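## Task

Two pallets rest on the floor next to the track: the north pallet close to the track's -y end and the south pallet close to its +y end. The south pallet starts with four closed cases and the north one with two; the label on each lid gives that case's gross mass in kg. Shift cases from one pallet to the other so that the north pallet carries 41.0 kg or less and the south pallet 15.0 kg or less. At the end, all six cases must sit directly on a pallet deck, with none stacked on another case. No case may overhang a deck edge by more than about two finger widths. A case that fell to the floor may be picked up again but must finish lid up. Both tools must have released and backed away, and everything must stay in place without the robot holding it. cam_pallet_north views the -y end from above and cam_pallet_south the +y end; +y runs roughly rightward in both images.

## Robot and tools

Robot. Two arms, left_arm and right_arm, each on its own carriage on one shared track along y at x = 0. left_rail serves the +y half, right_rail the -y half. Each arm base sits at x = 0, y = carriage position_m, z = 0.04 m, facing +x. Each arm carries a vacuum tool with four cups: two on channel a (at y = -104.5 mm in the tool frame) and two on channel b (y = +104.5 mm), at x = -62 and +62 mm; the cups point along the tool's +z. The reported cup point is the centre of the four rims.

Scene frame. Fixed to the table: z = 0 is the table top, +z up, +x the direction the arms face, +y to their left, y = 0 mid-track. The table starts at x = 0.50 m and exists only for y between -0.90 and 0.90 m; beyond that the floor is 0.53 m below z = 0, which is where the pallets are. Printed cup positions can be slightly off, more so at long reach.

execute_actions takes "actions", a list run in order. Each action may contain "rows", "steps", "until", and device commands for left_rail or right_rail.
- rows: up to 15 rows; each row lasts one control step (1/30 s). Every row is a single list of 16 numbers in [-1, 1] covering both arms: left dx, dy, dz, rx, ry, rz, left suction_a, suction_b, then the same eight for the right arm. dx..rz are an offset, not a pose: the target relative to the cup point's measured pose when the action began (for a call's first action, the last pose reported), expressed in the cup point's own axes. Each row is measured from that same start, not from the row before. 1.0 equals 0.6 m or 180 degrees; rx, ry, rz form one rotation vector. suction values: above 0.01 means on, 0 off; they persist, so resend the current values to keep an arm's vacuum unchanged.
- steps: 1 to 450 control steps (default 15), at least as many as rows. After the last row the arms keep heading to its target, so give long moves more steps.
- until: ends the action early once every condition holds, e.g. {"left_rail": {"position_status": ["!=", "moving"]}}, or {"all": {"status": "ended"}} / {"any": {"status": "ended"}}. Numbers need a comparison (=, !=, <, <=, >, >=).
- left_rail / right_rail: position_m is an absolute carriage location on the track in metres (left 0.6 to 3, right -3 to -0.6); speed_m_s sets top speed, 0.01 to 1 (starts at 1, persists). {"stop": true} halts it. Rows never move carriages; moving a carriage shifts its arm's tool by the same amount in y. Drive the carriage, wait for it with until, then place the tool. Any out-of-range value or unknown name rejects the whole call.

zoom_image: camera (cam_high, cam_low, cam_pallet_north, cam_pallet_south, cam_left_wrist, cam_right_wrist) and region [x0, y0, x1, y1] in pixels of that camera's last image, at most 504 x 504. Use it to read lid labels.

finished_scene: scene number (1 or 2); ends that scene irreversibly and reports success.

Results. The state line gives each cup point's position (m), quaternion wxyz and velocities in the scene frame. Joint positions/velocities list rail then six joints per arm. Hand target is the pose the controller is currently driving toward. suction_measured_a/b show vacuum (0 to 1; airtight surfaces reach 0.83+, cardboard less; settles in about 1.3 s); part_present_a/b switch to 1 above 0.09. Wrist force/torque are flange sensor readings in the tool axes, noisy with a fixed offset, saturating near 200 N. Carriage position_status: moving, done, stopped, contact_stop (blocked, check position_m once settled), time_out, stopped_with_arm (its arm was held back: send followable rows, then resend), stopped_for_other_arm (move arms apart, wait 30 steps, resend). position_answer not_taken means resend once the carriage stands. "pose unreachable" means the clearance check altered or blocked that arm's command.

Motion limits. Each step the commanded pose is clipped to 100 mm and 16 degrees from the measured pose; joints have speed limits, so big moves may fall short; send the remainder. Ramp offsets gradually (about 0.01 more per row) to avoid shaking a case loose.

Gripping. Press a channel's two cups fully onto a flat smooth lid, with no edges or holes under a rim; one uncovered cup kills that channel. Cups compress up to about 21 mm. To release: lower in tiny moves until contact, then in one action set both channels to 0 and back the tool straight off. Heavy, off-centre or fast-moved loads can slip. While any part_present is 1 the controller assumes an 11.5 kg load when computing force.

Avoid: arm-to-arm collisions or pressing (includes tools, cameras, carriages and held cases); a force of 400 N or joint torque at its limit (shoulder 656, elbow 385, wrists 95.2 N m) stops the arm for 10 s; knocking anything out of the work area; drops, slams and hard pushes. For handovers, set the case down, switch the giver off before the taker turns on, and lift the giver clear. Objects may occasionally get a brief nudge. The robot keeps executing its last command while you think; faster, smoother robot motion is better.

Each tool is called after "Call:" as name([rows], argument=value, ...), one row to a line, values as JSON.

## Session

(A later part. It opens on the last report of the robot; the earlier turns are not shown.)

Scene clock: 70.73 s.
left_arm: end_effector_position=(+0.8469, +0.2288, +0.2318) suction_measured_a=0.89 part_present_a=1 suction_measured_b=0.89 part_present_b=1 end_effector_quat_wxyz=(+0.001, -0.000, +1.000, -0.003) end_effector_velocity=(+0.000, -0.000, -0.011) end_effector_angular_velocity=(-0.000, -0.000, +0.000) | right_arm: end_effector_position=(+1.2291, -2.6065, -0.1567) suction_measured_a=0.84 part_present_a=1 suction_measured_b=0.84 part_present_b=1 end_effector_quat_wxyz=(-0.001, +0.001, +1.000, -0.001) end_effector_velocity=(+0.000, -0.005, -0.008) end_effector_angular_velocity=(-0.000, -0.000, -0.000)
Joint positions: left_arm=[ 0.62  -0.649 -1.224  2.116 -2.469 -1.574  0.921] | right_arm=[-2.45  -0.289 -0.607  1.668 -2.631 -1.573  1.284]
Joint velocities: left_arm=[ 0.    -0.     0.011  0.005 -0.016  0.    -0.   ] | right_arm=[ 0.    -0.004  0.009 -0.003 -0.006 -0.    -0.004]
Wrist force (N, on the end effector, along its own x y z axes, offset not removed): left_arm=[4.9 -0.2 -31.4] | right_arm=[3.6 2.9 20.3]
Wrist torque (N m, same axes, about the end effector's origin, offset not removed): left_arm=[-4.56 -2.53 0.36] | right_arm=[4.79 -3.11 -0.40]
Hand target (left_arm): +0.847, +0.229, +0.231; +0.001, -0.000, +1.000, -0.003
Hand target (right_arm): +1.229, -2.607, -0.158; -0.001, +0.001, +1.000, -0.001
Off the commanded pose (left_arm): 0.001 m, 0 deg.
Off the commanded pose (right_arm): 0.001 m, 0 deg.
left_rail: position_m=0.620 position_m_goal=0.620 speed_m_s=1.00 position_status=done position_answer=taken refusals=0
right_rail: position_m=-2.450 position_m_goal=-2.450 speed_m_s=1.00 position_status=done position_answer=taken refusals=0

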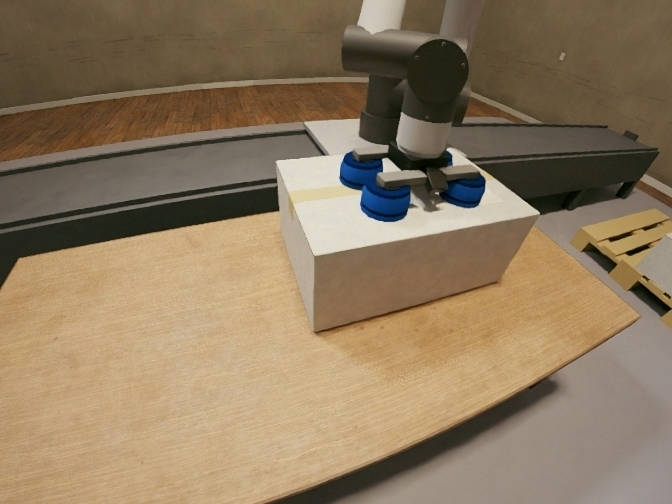

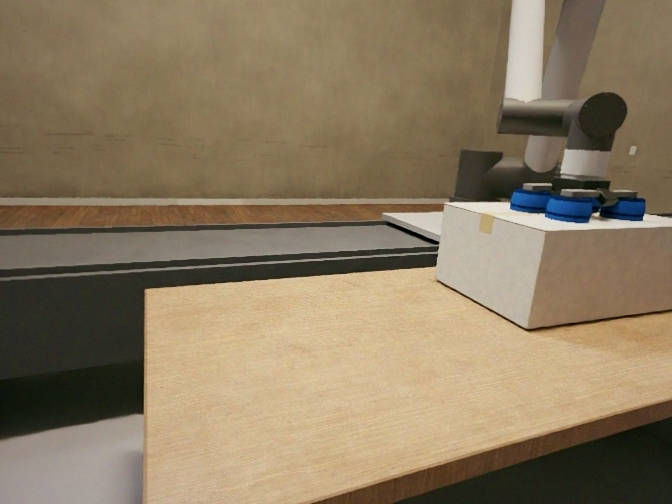

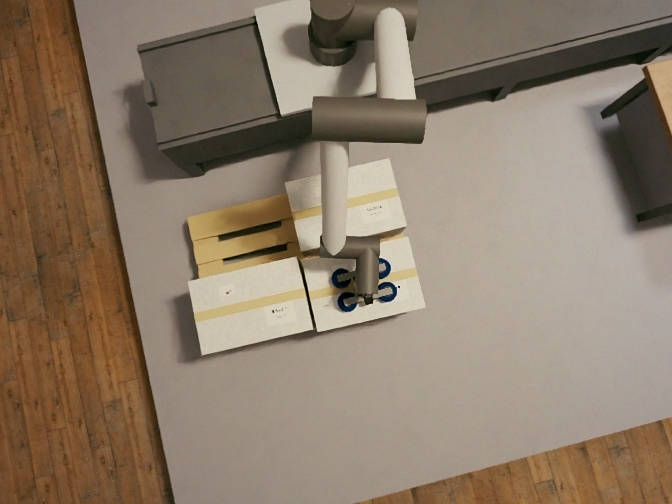

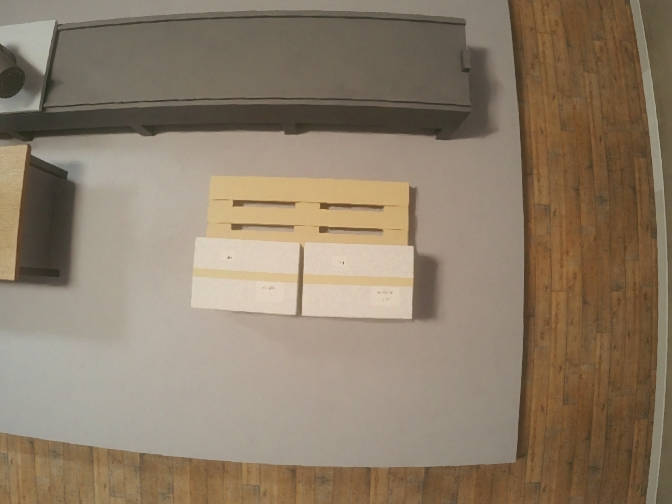

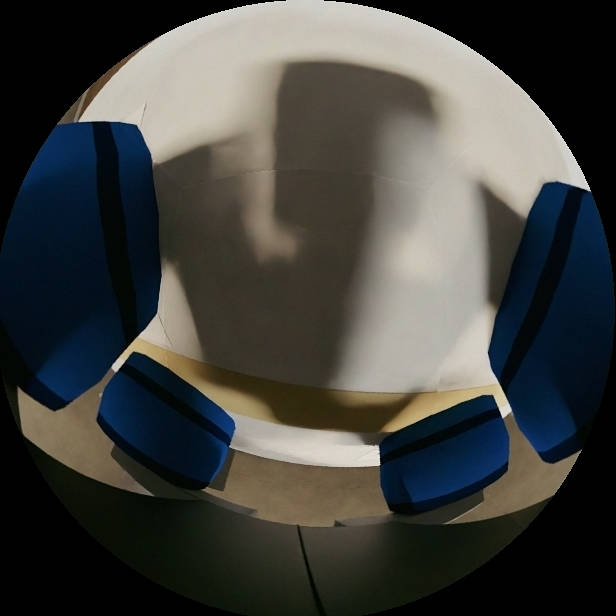

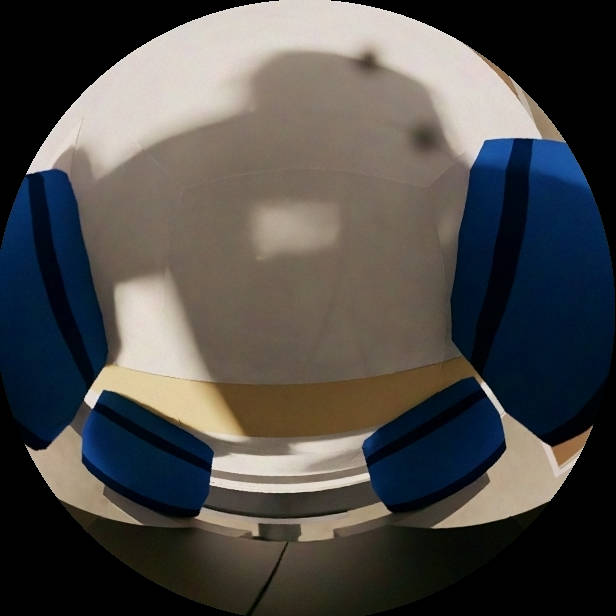

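Call:
execute_actions([
  {"rows":[[0,0,0.004,0,0,0,1,1,0,0,0.003,0,0,0,1,1],[0,0,0.009,0,0,0,1,1,0,0,0.006,0,0,0,1,1]],"steps":9},
  {"rows":[[0,0,-0.01,0,0,0,0,0,0,0,-0.01,0,0,0,0,0],[0,0,-0.03,0,0,0,0,0,0,0,-0.03,0,0,0,0,0],[0,0,-0.05,0,0,0,0,0,0,0,-0.05,0,0,0,0,0],[0,0,-0.08,0,0,0,0,0,0,0,-0.08,0,0,0,0,0],[0,0,-0.12,0,0,0,0,0,0,0,-0.12,0,0,0,0,0],[0,0,-0.2,0,0,0,0,0,0,0,-0.2,0,0,0,0,0]],"steps":16},
])

Scene clock: 71.83 s.
left_arm: end_effector_position=(+0.8470, +0.2294, +0.3373) suction_measured_a=0.00 part_present_a=0 suction_measured_b=0.00 part_present_b=0 end_effector_quat_wxyz=(+0.002, -0.000, +1.000, -0.004) end_effector_velocity=(-0.002, +0.001, +0.077) end_effector_angular_velocity=(+0.011, +0.014, +0.000) | right_arm: end_effector_position=(+1.2295, -2.6064, -0.0504) suction_measured_a=0.00 part_present_a=0 suction_measured_b=0.00 part_present_b=0 end_effector_quat_wxyz=(-0.000, +0.001, +1.000, -0.001) end_effector_velocity=(-0.004, +0.001, +0.079) end_effector_angular_velocity=(+0.001, +0.003, +0.000)
Joint positions: left_arm=[ 0.62  -0.648 -1.326  2.061 -2.313 -1.574  0.922] | right_arm=[-2.45  -0.289 -0.712  1.683 -2.542 -1.573  1.284]
Joint velocities: left_arm=[ 0.     0.    -0.067 -0.054  0.139 -0.    -0.   ] | right_arm=[ 0.     0.    -0.079  0.01   0.072 -0.    -0.   ]
Wrist force (N, on the end effector, along its own x y z axes, offset not removed): left_arm=[4.2 0.0 1.4] | right_arm=[0.9 -1.0 -4.6]
Wrist torque (N m, same axes, about the end effector's origin, offset not removed): left_arm=[-0.32 -0.54 0.35] | right_arm=[-0.65 -0.51 -0.57]
Hand target (left_arm): +0.847, +0.229, +0.347; +0.001, -0.000, +1.000, -0.003
Hand target (right_arm): +1.229, -2.606, -0.040; -0.001, +0.001, +1.000, -0.001
Off the commanded pose (left_arm): 0.010 m, 0 deg.
Off the commanded pose (right_arm): 0.011 m, 0 deg.
left_rail: position_m=0.620 position_m_goal=0.620 speed_m_s=1.00 position_status=done position_answer=taken refusals=0
right_rail: position_m=-2.450 position_m_goal=-2.450 speed_m_s=1.00 position_status=done position_answer=taken refusals=0

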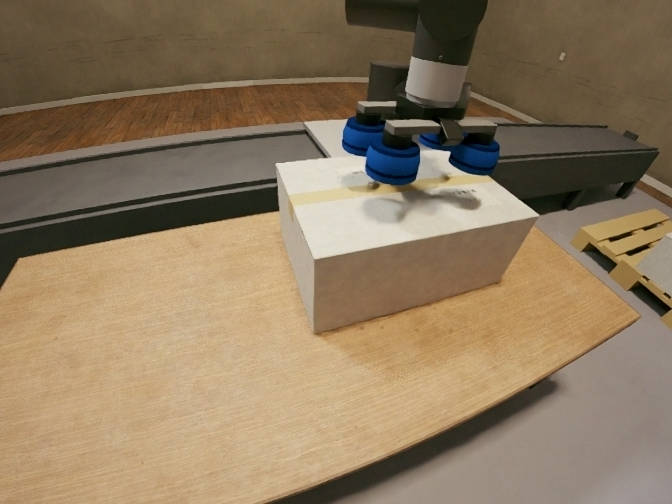

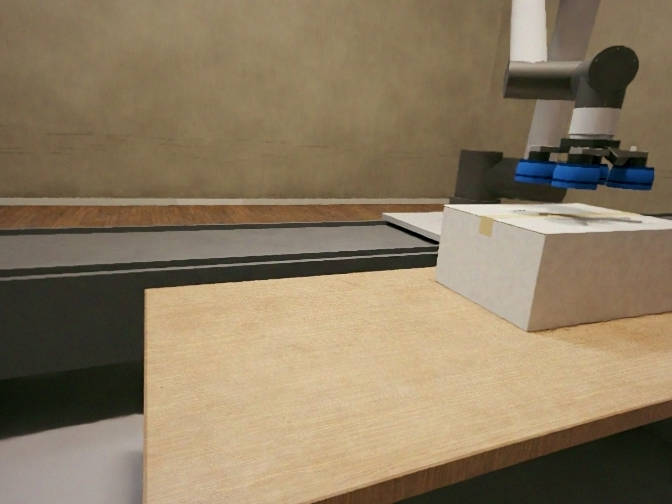

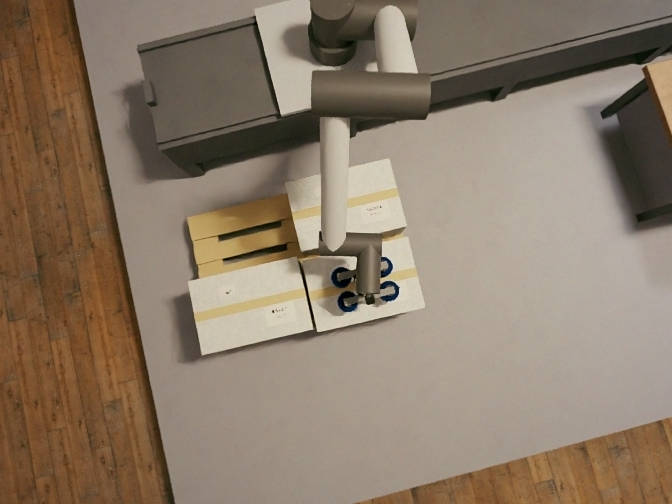

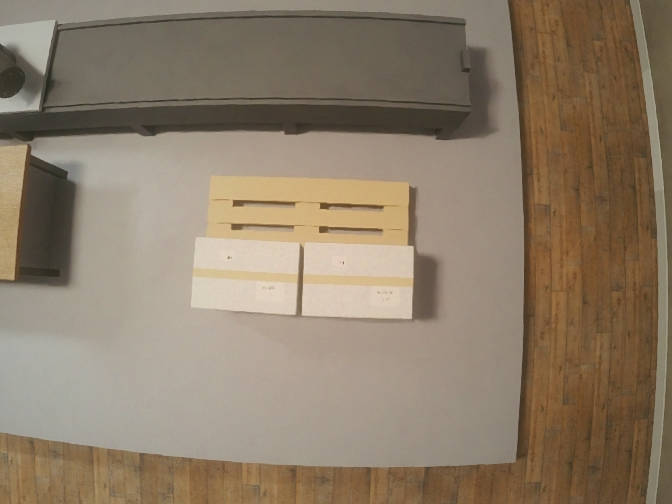

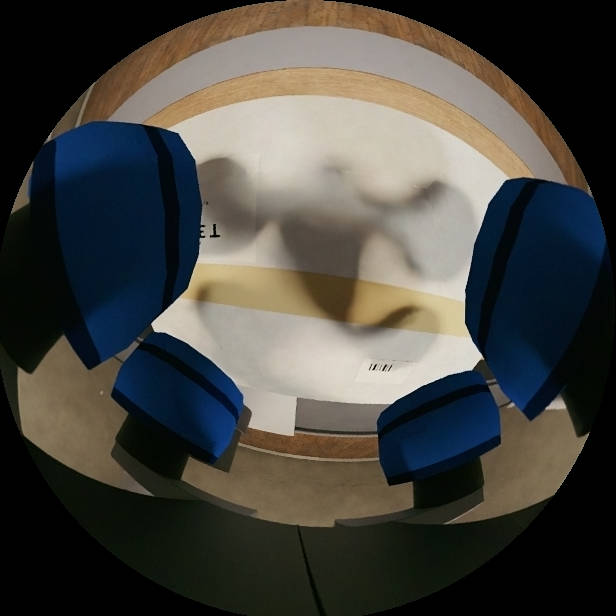

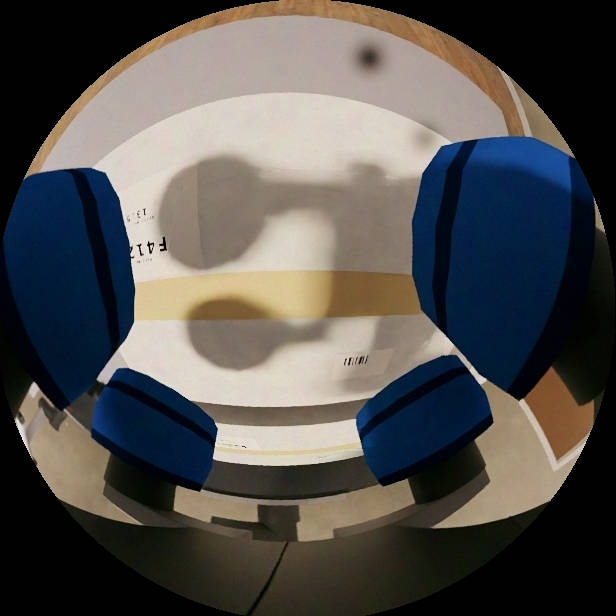

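Call:
execute_actions([
  {"left_rail":{"position_m":2.0},"rows":[[0,0.65,-0.05,0,0,0,0,0,0.1,0.1,-0.67,0,0,0,0,0]],"steps":18},
  {"right_rail":{"position_m":-0.62},"rows":[[0,0,0,0,0,0,0,0,0.54,0.7,-0.15,0,0,0,0,0]],"steps":90,"until":{"all":{"status":"ended"}}},
])

Scene clock: 75.10 s.
left_arm: end_effector_position=(+0.8420, +1.8488, +0.3559) suction_measured_a=0.00 part_present_a=0 suction_measured_b=0.00 part_present_b=0 end_effector_quat_wxyz=(+0.003, -0.002, +1.000, -0.002) end_effector_velocity=(+0.000, +0.000, +0.000) end_effector_angular_velocity=(+0.000, -0.000, +0.000) | right_arm: end_effector_position=(+0.8736, -0.3178, +0.2789) suction_measured_a=0.00 part_present_a=0 suction_measured_b=0.00 part_present_b=0 end_effector_quat_wxyz=(+0.001, +0.001, +1.000, -0.002) end_effector_velocity=(-0.000, -0.000, +0.000) end_effector_angular_velocity=(-0.001, -0.000, -0.000)
Joint positions: left_arm=[ 2.    -0.414 -1.423  2.152 -2.307 -1.573  1.152] | right_arm=[-0.62   0.115 -1.279  2.103 -2.396 -1.574  1.688]
Joint velocities: left_arm=[ 0.  0. -0.  0. -0.  0.  0.] | right_arm=[ 0.    -0.    -0.     0.    -0.    -0.001  0.   ]
Wrist force (N, on the end effector, along its own x y z axes, offset not removed): left_arm=[4.1 -2.4 6.0] | right_arm=[1.8 5.5 -2.1]
Wrist torque (N m, same axes, about the end effector's origin, offset not removed): left_arm=[-0.62 -0.49 0.30] | right_arm=[0.21 -0.69 -0.48]
Hand target (left_arm): +0.842, +1.849, +0.356; +0.003, -0.002, +1.000, -0.002
Hand target (right_arm): +0.874, -0.318, +0.279; +0.001, +0.001, +1.000, -0.002
Off the commanded pose (left_arm): 0.000 m, 0 deg.
Off the commanded pose (right_arm): 0.001 m, 0 deg.
left_rail: position_m=2.000 position_m_goal=2.000 speed_m_s=1.00 position_status=done position_answer=taken refusals=0
right_rail: position_m=-0.620 position_m_goal=-0.620 speed_m_s=1.00 position_status=done position_answer=taken refusals=0

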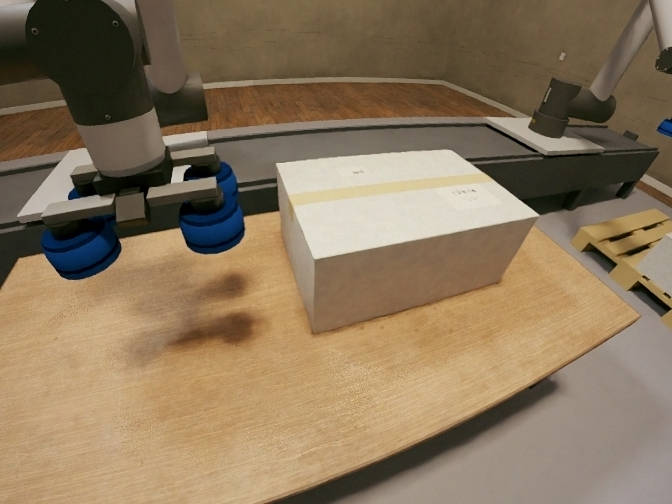

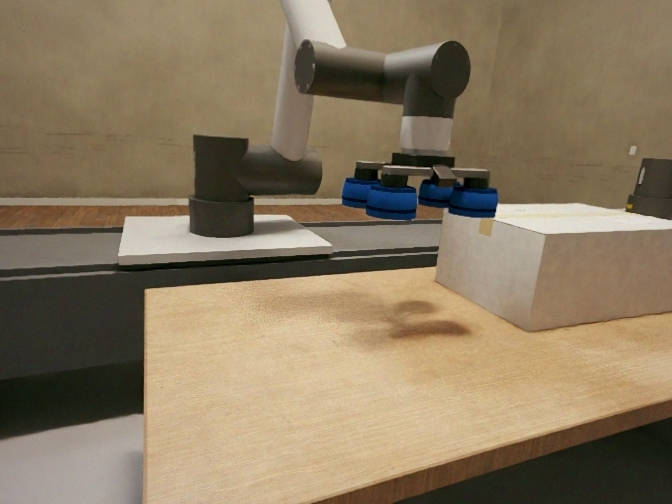

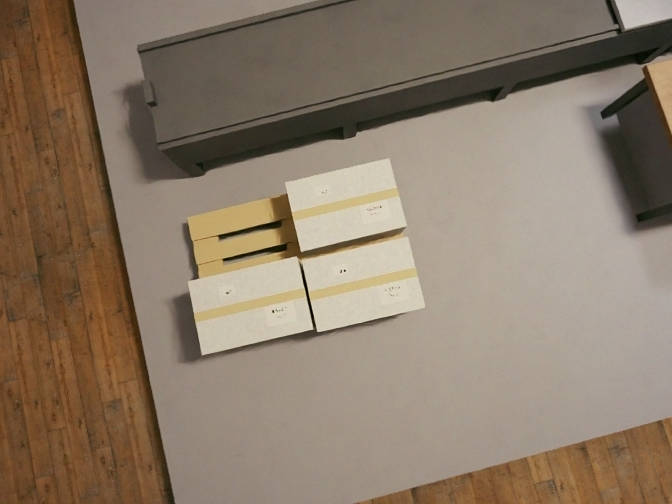

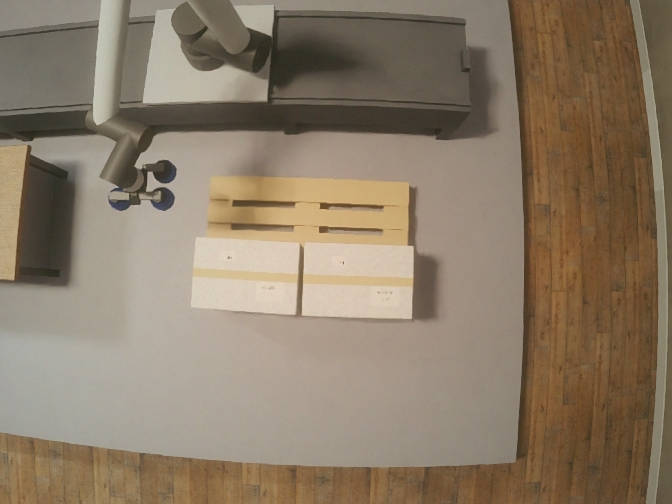

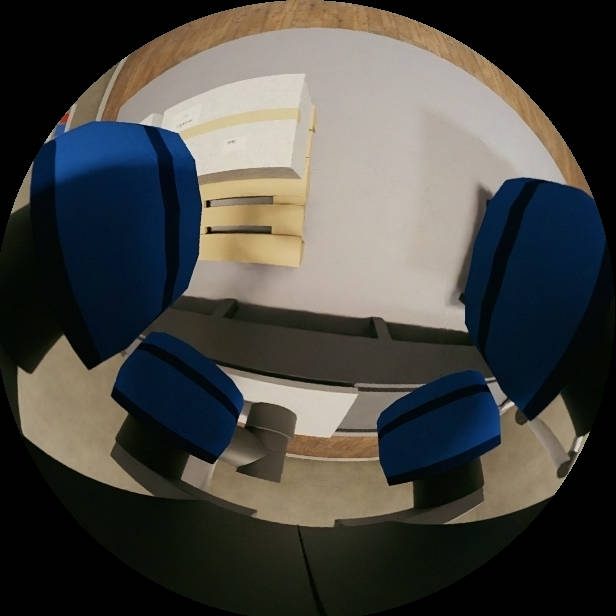

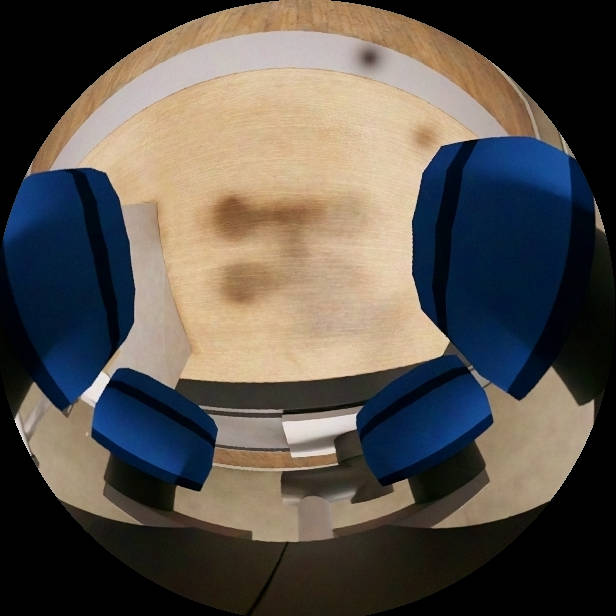

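Call:
execute_actions([
  {"rows":[[0,0,0,0,0,0,0,0,0,0,-0.07,0,0,0,0,0],[0,0,0,0,0,0,0,0,0,0,-0.07,0,0,0,0,0],[0,0,0,0,0,0,0,0,0,0,-0.07,0,0,0,0,0],[0,0,0,0,0,0,0,0,0,0,-0.07,0,0,0,0,0],[0,0,0,0,0,0,0,0,0,0,-0.07,0,0,0,0,0],[0,0,0,0,0,0,0,0,0,0.05,-0.07,0,0,0,0,0],[0,0,0,0,0,0,0,0,0,0.1,-0.07,0,0,0,0,0],[0,0,0,0,0,0,0,0,0.044,0.912,-0.07,0,0,0,0,0]],"steps":45},
  {"rows":[[0,0,0,0,0,0,0,0,0,0,0.133,0,0,0,0,0]],"steps":18},
  {"rows":[[0,0,0,0,0,0,0,0,0,0,0,0,0,0,1,1]],"steps":28},
])

Scene clock: 78.57 s.
left_arm: end_effector_position=(+0.8420, +1.8488, +0.3559) suction_measured_a=0.00 part_present_a=0 suction_measured_b=0.00 part_present_b=0 end_effector_quat_wxyz=(+0.003, -0.002, +1.000, -0.002) end_effector_velocity=(+0.000, -0.000, -0.000) end_effector_angular_velocity=(+0.000, +0.000, -0.000) | right_arm: end_effector_position=(+0.8447, +0.2085, +0.2418) suction_measured_a=0.84 part_present_a=1 suction_measured_b=0.84 part_present_b=1 end_effector_quat_wxyz=(+0.002, +0.000, +1.000, -0.001) end_effector_velocity=(+0.000, -0.000, +0.000) end_effector_angular_velocity=(-0.000, -0.000, -0.000)
Joint positions: left_arm=[ 2.    -0.414 -1.423  2.152 -2.307 -1.573  1.152] | right_arm=[-0.62   0.606 -1.013  1.729 -2.289 -1.574  2.177]
Joint velocities: left_arm=[ 0. -0.  0. -0.  0. -0.  0.] | right_arm=[ 0. -0. -0. -0.  0. -0.  0.]
Wrist force (N, on the end effector, along its own x y z axes, offset not removed): left_arm=[3.4 -0.3 5.0] | right_arm=[-0.8 1.5 -37.0]
Wrist torque (N m, same axes, about the end effector's origin, offset not removed): left_arm=[-0.30 -0.42 0.32] | right_arm=[-3.13 -2.14 -0.52]
Hand target (left_arm): +0.842, +1.849, +0.356; +0.003, -0.002, +1.000, -0.002
Hand target (right_arm): +0.845, +0.209, +0.242; +0.002, +0.000, +1.000, -0.001
Off the commanded pose (left_arm): 0.000 m, 0 deg.
Off the commanded pose (right_arm): 0.000 m, 0 deg.
left_rail: position_m=2.000 position_m_goal=2.000 speed_m_s=1.00 position_status=done position_answer=taken refusals=0
right_rail: position_m=-0.620 position_m_goal=-0.620 speed_m_s=1.00 position_status=done position_answer=taken refusals=0

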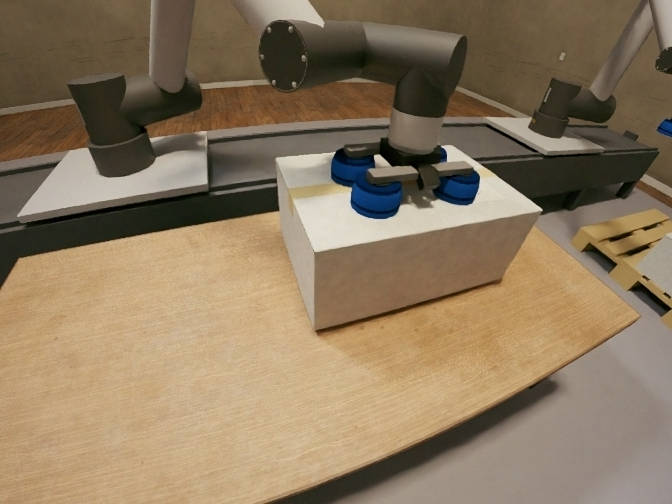

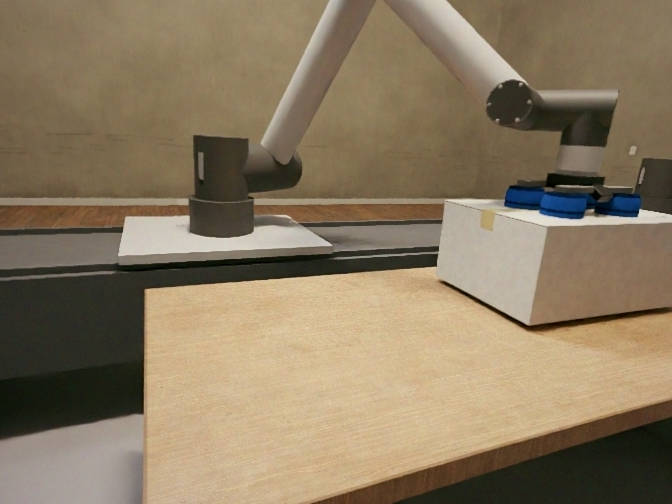

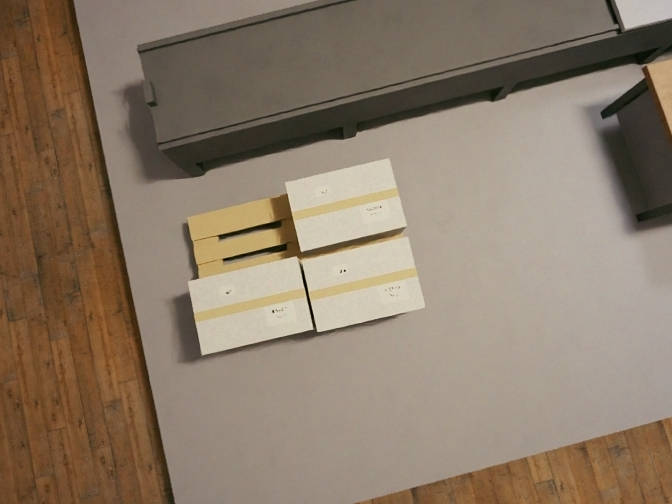

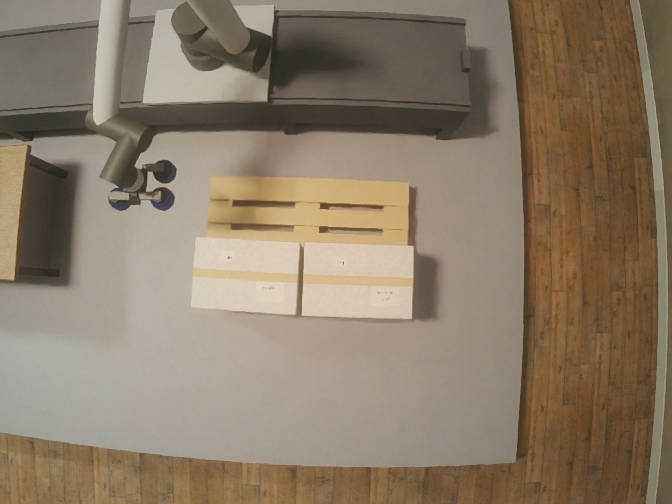

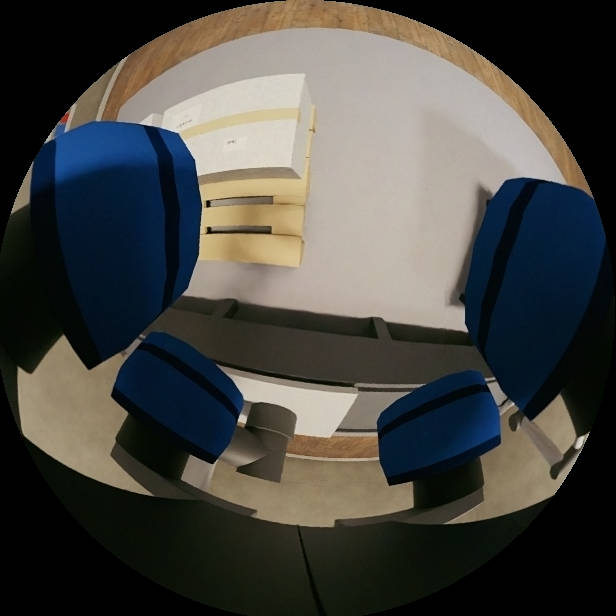

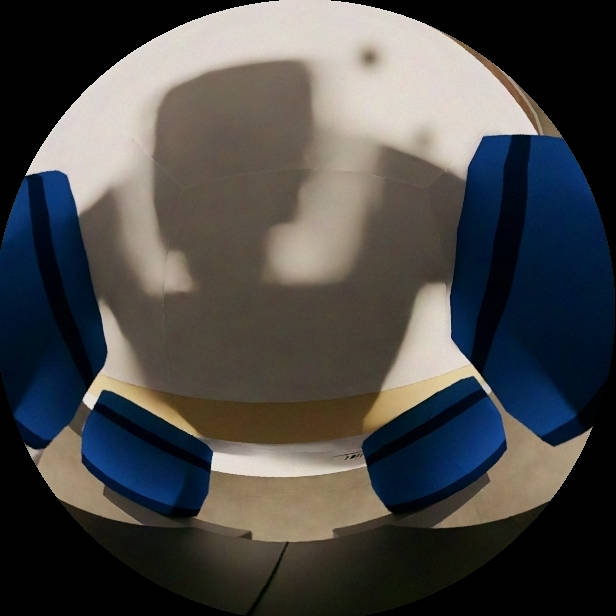

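Call:
execute_actions([
  {"rows":[[0,0,0,0,0,0,0,0,0,0,-0.01,0,0,0,1,1],[0,0,0,0,0,0,0,0,0,0,-0.03,0,0,0,1,1],[0,0,0,0,0,0,0,0,0,0,-0.05,0,0,0,1,1],[0,0,0,0,0,0,0,0,0,0,-0.075,0,0,0,1,1],[0,0,0,0,0,0,0,0,0,0,-0.10,0,0,0,1,1],[0,0,0,0,0,0,0,0,0,0,-0.12,0,0,0,1,1]],"steps":12},
  {"right_rail":{"position_m":-3.0},"rows":[[0,0,0,0,0,0,0,0,0,-0.02,0,0,0,0,1,1],[0,0,0,0,0,0,0,0,0,-0.05,0,0,0,0,1,1],[0,0,0,0,0,0,0,0,0,-0.09,0,0,0,0,1,1],[0,0,0,0,0,0,0,0,0,-0.13,0,0,0,0,1,1],[0,0,0,0,0,0,0,0,0,-0.17,0,0,0,0,1,1],[0,0,0,0,0,0,0,0,0,-0.21,0,0,0,0,1,1],[0,0,0,0,0,0,0,0,0,-0.25,0,0,0,0,1,1],[0,0,0,0,0,0,0,0,0,-0.29,0,0,0,0,1,1],[0,0,0,0,0,0,0,0,0,-0.33,0,0,0,0,1,1],[0,0,0,0,0,0,0,0,0,-0.37,0,0,0,0,1,1],[0,0,0,0,0,0,0,0,0,-0.41,0,0,0,0,1,1],[0,0,0,0,0,0,0,0,0,-0.45,0,0,0,0,1,1],[0,0,0,0,0,0,0,0,0,-0.49,0,0,0,0,1,1],[0,0,0,0,0,0,0,0,0,-0.53,0,0,0,0,1,1],[0,0,0,0,0,0,0,0,0,-0.57,0,0,0,0,1,1]],"steps":18},
  {"rows":[[0,0,0,0,0,0,0,0,0,-0.05,0,0,0,0,1,1],[0,0,0,0,0,0,0,0,0,-0.10,0,0,0,0,1,1],[0,0,0,0,0,0,0,0,0,-0.15,0,0,0,0,1,1],[0,0,0,0,0,0,0,0,0,-0.20,0,0,0,0,1,1],[0,0,0,0,0,0,0,0,0,-0.25,0,0,0,0,1,1],[0,0,0,0,0,0,0,0,0,-0.30,0,0,0,0,1,1],[0,0,0,0,0,0,0,0,0,-0.35,0,0,0,0,1,1],[0,0,0,0,0,0,0,0,0,-0.40,0,0,0,0,1,1],[0,0,0,0,0,0,0,0,0,-0.45,0,0,0,0,1,1],[0,0,0,0,0,0,0,0,0,-0.50,0,0,0,0,1,1],[0,0,0,0,0,0,0,0,0,-0.55,0,0,0,0,1,1],[0,0,0,0,0,0,0,0,0,-0.60,0,0,0,0,1,1],[0,0,0,0,0,0,0,0,0,-0.65,0,0,0,0,1,1],[0,0,0,0,0,0,0,0,0,-0.70,0,0,0,0,1,1],[0,0,0,0,0,0,0,0,0,-0.75,0,0,0,0,1,1]],"steps":24},
  {"rows":[[0,0,0,0,0,0,0,0,0,-0.04,0.02,0,0,0,1,1],[0,0,0,0,0,0,0,0,0,-0.08,0.04,0,0,0,1,1],[0,0,0,0,0,0,0,0,0,-0.12,0.07,0,0,0,1,1],[0,0,0,0,0,0,0,0,0,-0.16,0.10,0,0,0,1,1],[0,0,0,0,0,0,0,0,0,-0.20,0.13,0,0,0,1,1],[0,0,0,0,0,0,0,0,0,-0.24,0.16,0,0,0,1,1],[0,0,0,0,0,0,0,0,0,-0.28,0.19,0,0,0,1,1],[0,0,0,0,0,0,0,0,0,-0.32,0.22,0,0,0,1,1],[0,0,0,0,0,0,0,0,0,-0.36,0.24,0,0,0,1,1],[0,0,0,0,0,0,0,0,0,-0.40,0.26,0,0,0,1,1]],"steps":60,"until":{"all":{"status":"ended"}}},
  {"steps":15},
])

Call:
zoom_image(camera="cam_pallet_north", region=[130, 140, 430, 365])

Scene clock: 85.67 s.
left_arm: end_effector_position=(+0.8420, +1.8488, +0.3559) suction_measured_a=0.00 part_present_a=0 suction_measured_b=0.00 part_present_b=0 end_effector_quat_wxyz=(+0.003, -0.002, +1.000, -0.002) end_effector_velocity=(-0.000, +0.000, -0.000) end_effector_angular_velocity=(+0.000, -0.000, +0.000) | right_arm: end_effector_position=(+0.8393, -2.9410, +0.1433) suction_measured_a=0.84 part_present_a=1 suction_measured_b=0.84 part_present_b=1 end_effector_quat_wxyz=(+0.001, +0.003, +1.000, -0.003) end_effector_velocity=(-0.000, -0.000, -0.000) end_effector_angular_velocity=(-0.001, +0.000, +0.000)
Joint positions: left_arm=[ 2.    -0.414 -1.423  2.152 -2.307 -1.573  1.152] | right_arm=[-3.    -0.169 -1.191  2.28  -2.662 -1.577  1.409]
Joint velocities: left_arm=[ 0. -0.  0.  0. -0.  0. -0.] | right_arm=[ 0.    -0.     0.    -0.    -0.    -0.001 -0.   ]
Wrist force (N, on the end effector, along its own x y z axes, offset not removed): left_arm=[4.3 -1.8 2.4] | right_arm=[1.5 2.1 -37.7]
Wrist torque (N m, same axes, about the end effector's origin, offset not removed): left_arm=[-0.52 -0.56 0.36] | right_arm=[-2.80 -2.35 -0.56]
Hand target (left_arm): +0.842, +1.849, +0.356; +0.003, -0.002, +1.000, -0.002
Hand target (right_arm): +0.839, -2.941, +0.143; +0.001, +0.003, +1.000, -0.003
Off the commanded pose (left_arm): 0.000 m, 0 deg.
Off the commanded pose (right_arm): 0.001 m, 0 deg.
left_rail: position_m=2.000 position_m_goal=2.000 speed_m_s=1.00 position_status=done position_answer=taken refusals=0
right_rail: position_m=-3.000 position_m_goal=-3.000 speed_m_s=1.00 position_status=done position_answer=taken refusals=0

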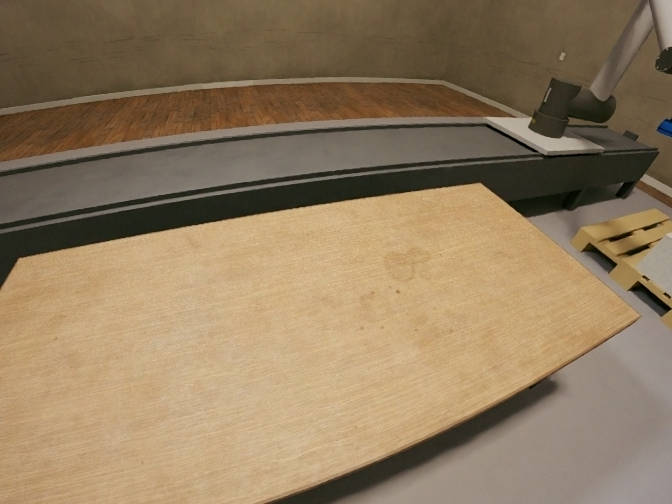

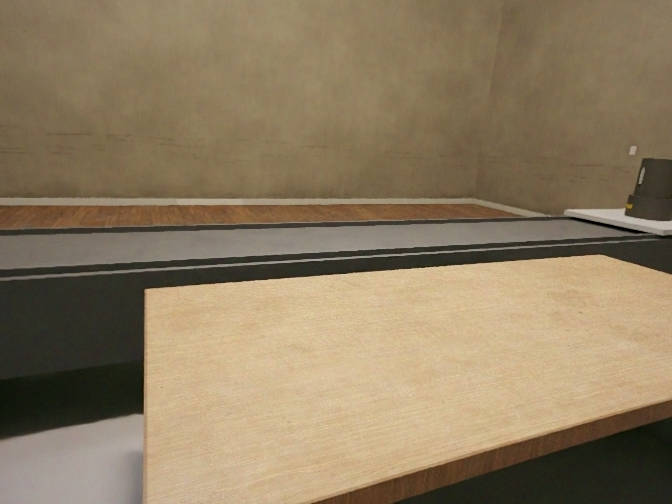

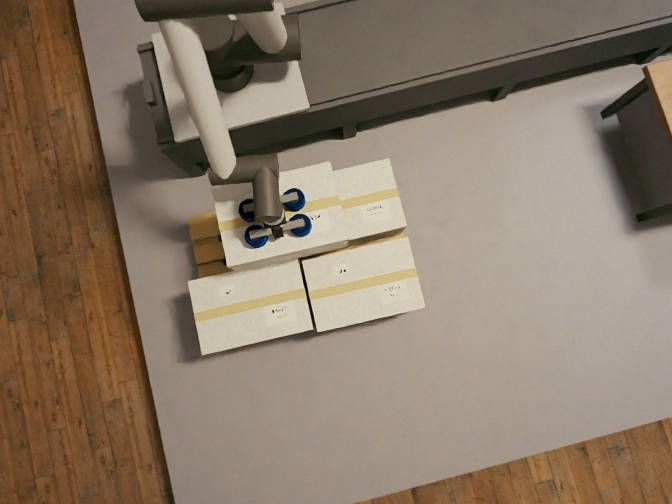

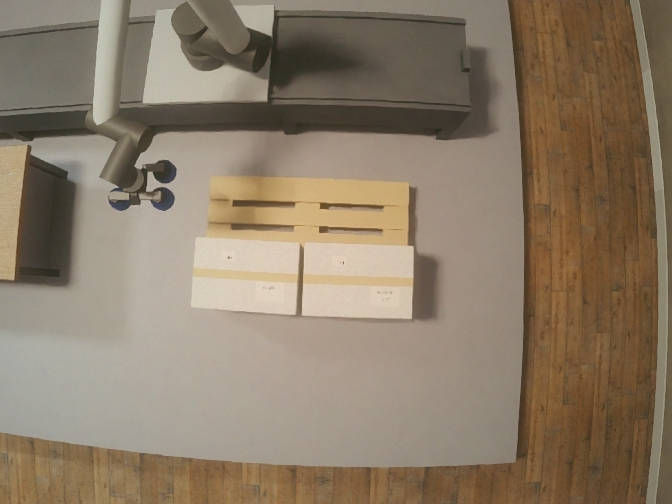

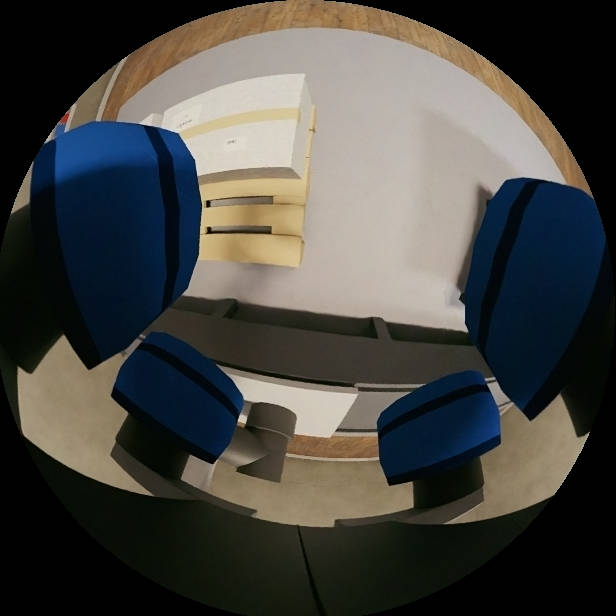

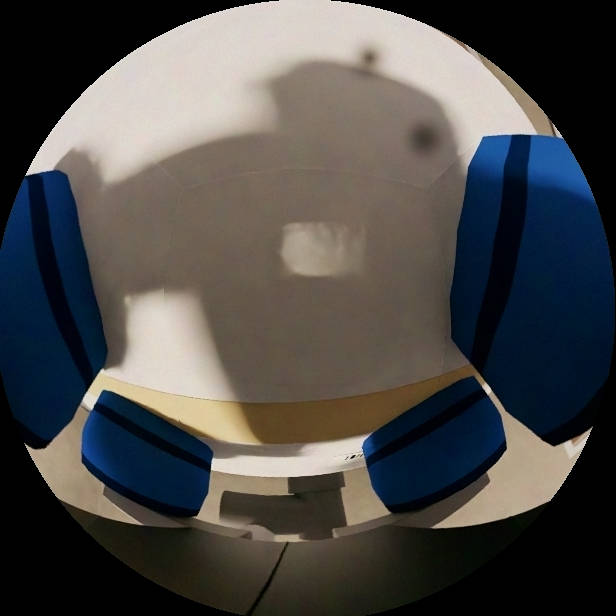

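Region (130, 140, 430, 365) of cam_pallet_north's 672x504 image, scaled by 1.680, with more detail than that image has; it fills the top 378 rows of this view, and the rest is white.

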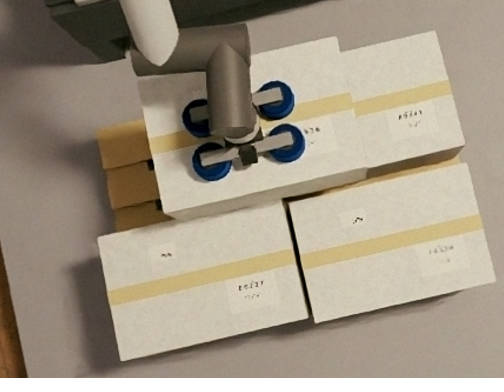

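Call:
execute_actions([
  {"rows":[[0,0,0,0,0,0,0,0,0.005,-0.03,0,0,0,0,1,1],[0,0,0,0,0,0,0,0,0.01,-0.07,0,0,0,0,1,1],[0,0,0,0,0,0,0,0,0.02,-0.12,0,0,0,0,1,1],[0,0,0,0,0,0,0,0,0.03,-0.17,0.01,0,0,0,1,1],[0,0,0,0,0,0,0,0,0.04,-0.22,0.02,0,0,0,1,1],[0,0,0,0,0,0,0,0,0.05,-0.27,0.03,0,0,0,1,1],[0,0,0,0,0,0,0,0,0.06,-0.32,0.04,0,0,0,1,1],[0,0,0,0,0,0,0,0,0.065,-0.37,0.05,0,0,0,1,1],[0,0,0,0,0,0,0,0,0.065,-0.41,0.06,0,0,0,1,1],[0,0,0,0,0,0,0,0,0.065,-0.448,0.07,0,0,0,1,1]],"steps":28},
])

Call:
zoom_image(camera="cam_pallet_north", region=[150, 160, 350, 310])

Scene clock: 87.90 s.
left_arm: end_effector_position=(+0.8420, +1.8488, +0.3559) suction_measured_a=0.00 part_present_a=0 suction_measured_b=0.00 part_present_b=0 end_effector_quat_wxyz=(+0.003, -0.002, +1.000, -0.002) end_effector_velocity=(-0.000, +0.000, +0.000) end_effector_angular_velocity=(-0.000, -0.000, +0.000) | right_arm: end_effector_position=(+0.7984, -3.2043, +0.1040) suction_measured_a=0.84 part_present_a=1 suction_measured_b=0.84 part_present_b=1 end_effector_quat_wxyz=(+0.001, +0.004, +1.000, -0.003) end_effector_velocity=(-0.000, -0.038, -0.008) end_effector_angular_velocity=(+0.004, -0.004, +0.006)
Joint positions: left_arm=[ 2.    -0.414 -1.423  2.152 -2.307 -1.573  1.152] | right_arm=[-3.    -0.495 -1.148  2.316 -2.743 -1.576  1.084]
Joint velocities: left_arm=[ 0. -0. -0.  0. -0.  0. -0.] | right_arm=[ 0.    -0.044  0.017 -0.01  -0.009  0.006 -0.05 ]
Wrist force (N, on the end effector, along its own x y z axes, offset not removed): left_arm=[3.6 0.5 2.0] | right_arm=[2.1 -5.1 -38.6]
Wrist torque (N m, same axes, about the end effector's origin, offset not removed): left_arm=[-0.15 -0.48 0.30] | right_arm=[-3.25 -2.49 -0.52]
Hand target (left_arm): +0.842, +1.849, +0.356; +0.003, -0.002, +1.000, -0.002
Hand target (right_arm): +0.798, -3.209, +0.103; +0.001, +0.004, +1.000, -0.003
Off the commanded pose (left_arm): 0.000 m, 0 deg.
Off the commanded pose (right_arm): 0.006 m, 0 deg.
left_rail: position_m=2.000 position_m_goal=2.000 speed_m_s=1.00 position_status=done position_answer=taken refusals=0
right_rail: position_m=-3.000 position_m_goal=-3.000 speed_m_s=1.00 position_status=done position_answer=taken refusals=0

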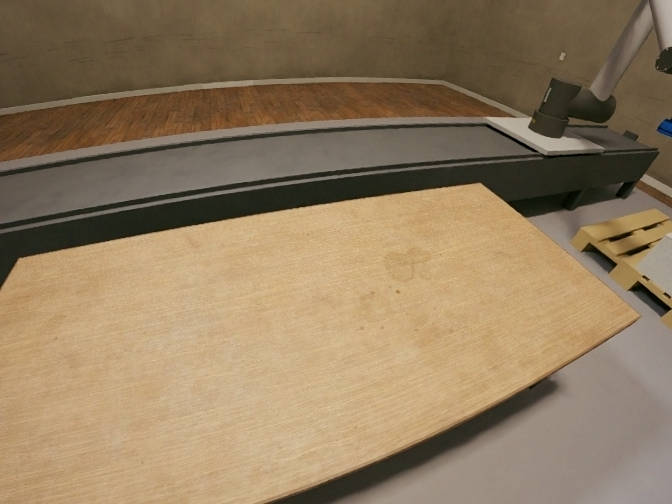

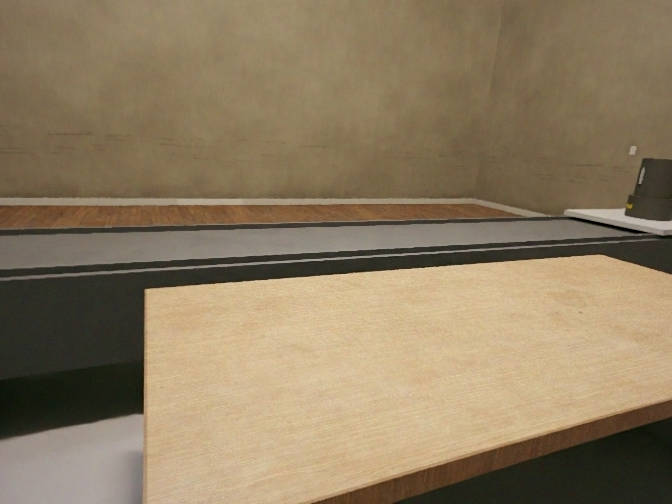

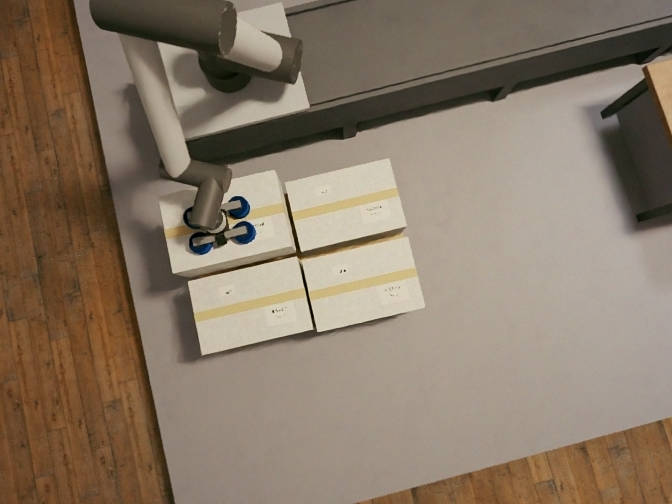

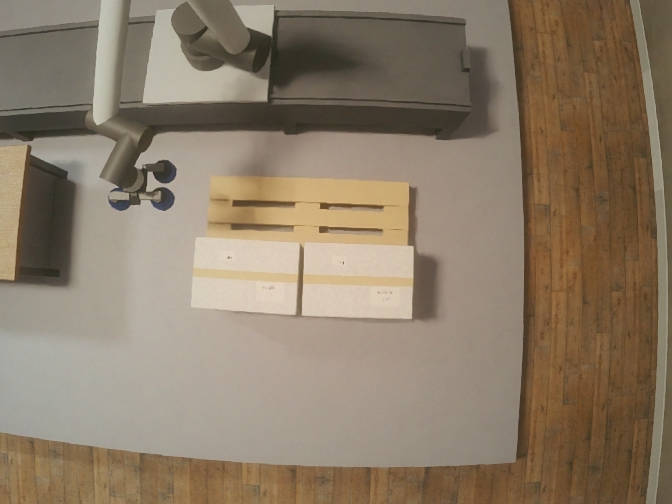

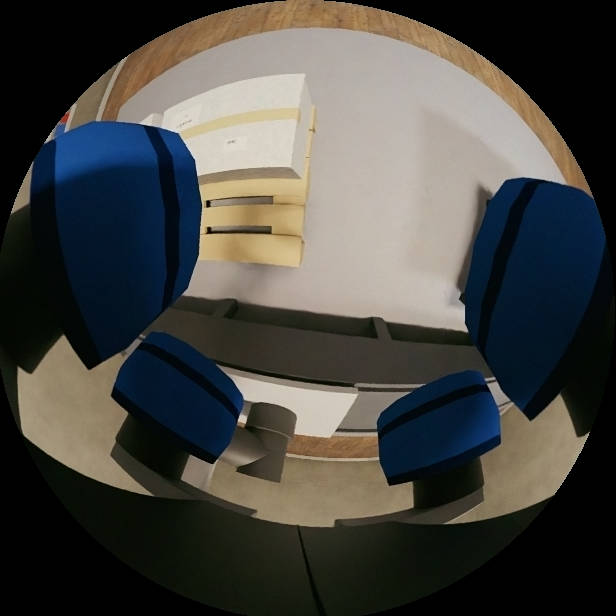

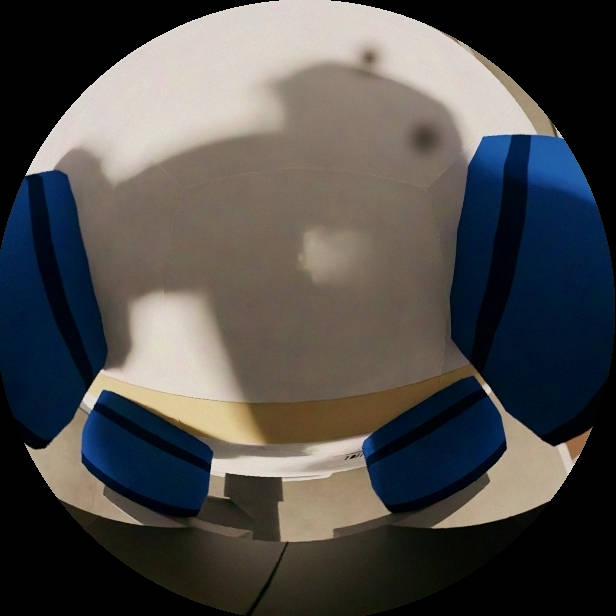

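Region (150, 160, 350, 310) of cam_pallet_north's 672x504 image, scaled by 2.520, with more detail than that image has; it fills the top 378 rows of this view, and the rest is white.

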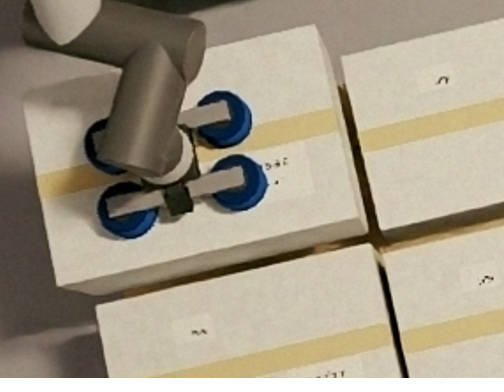

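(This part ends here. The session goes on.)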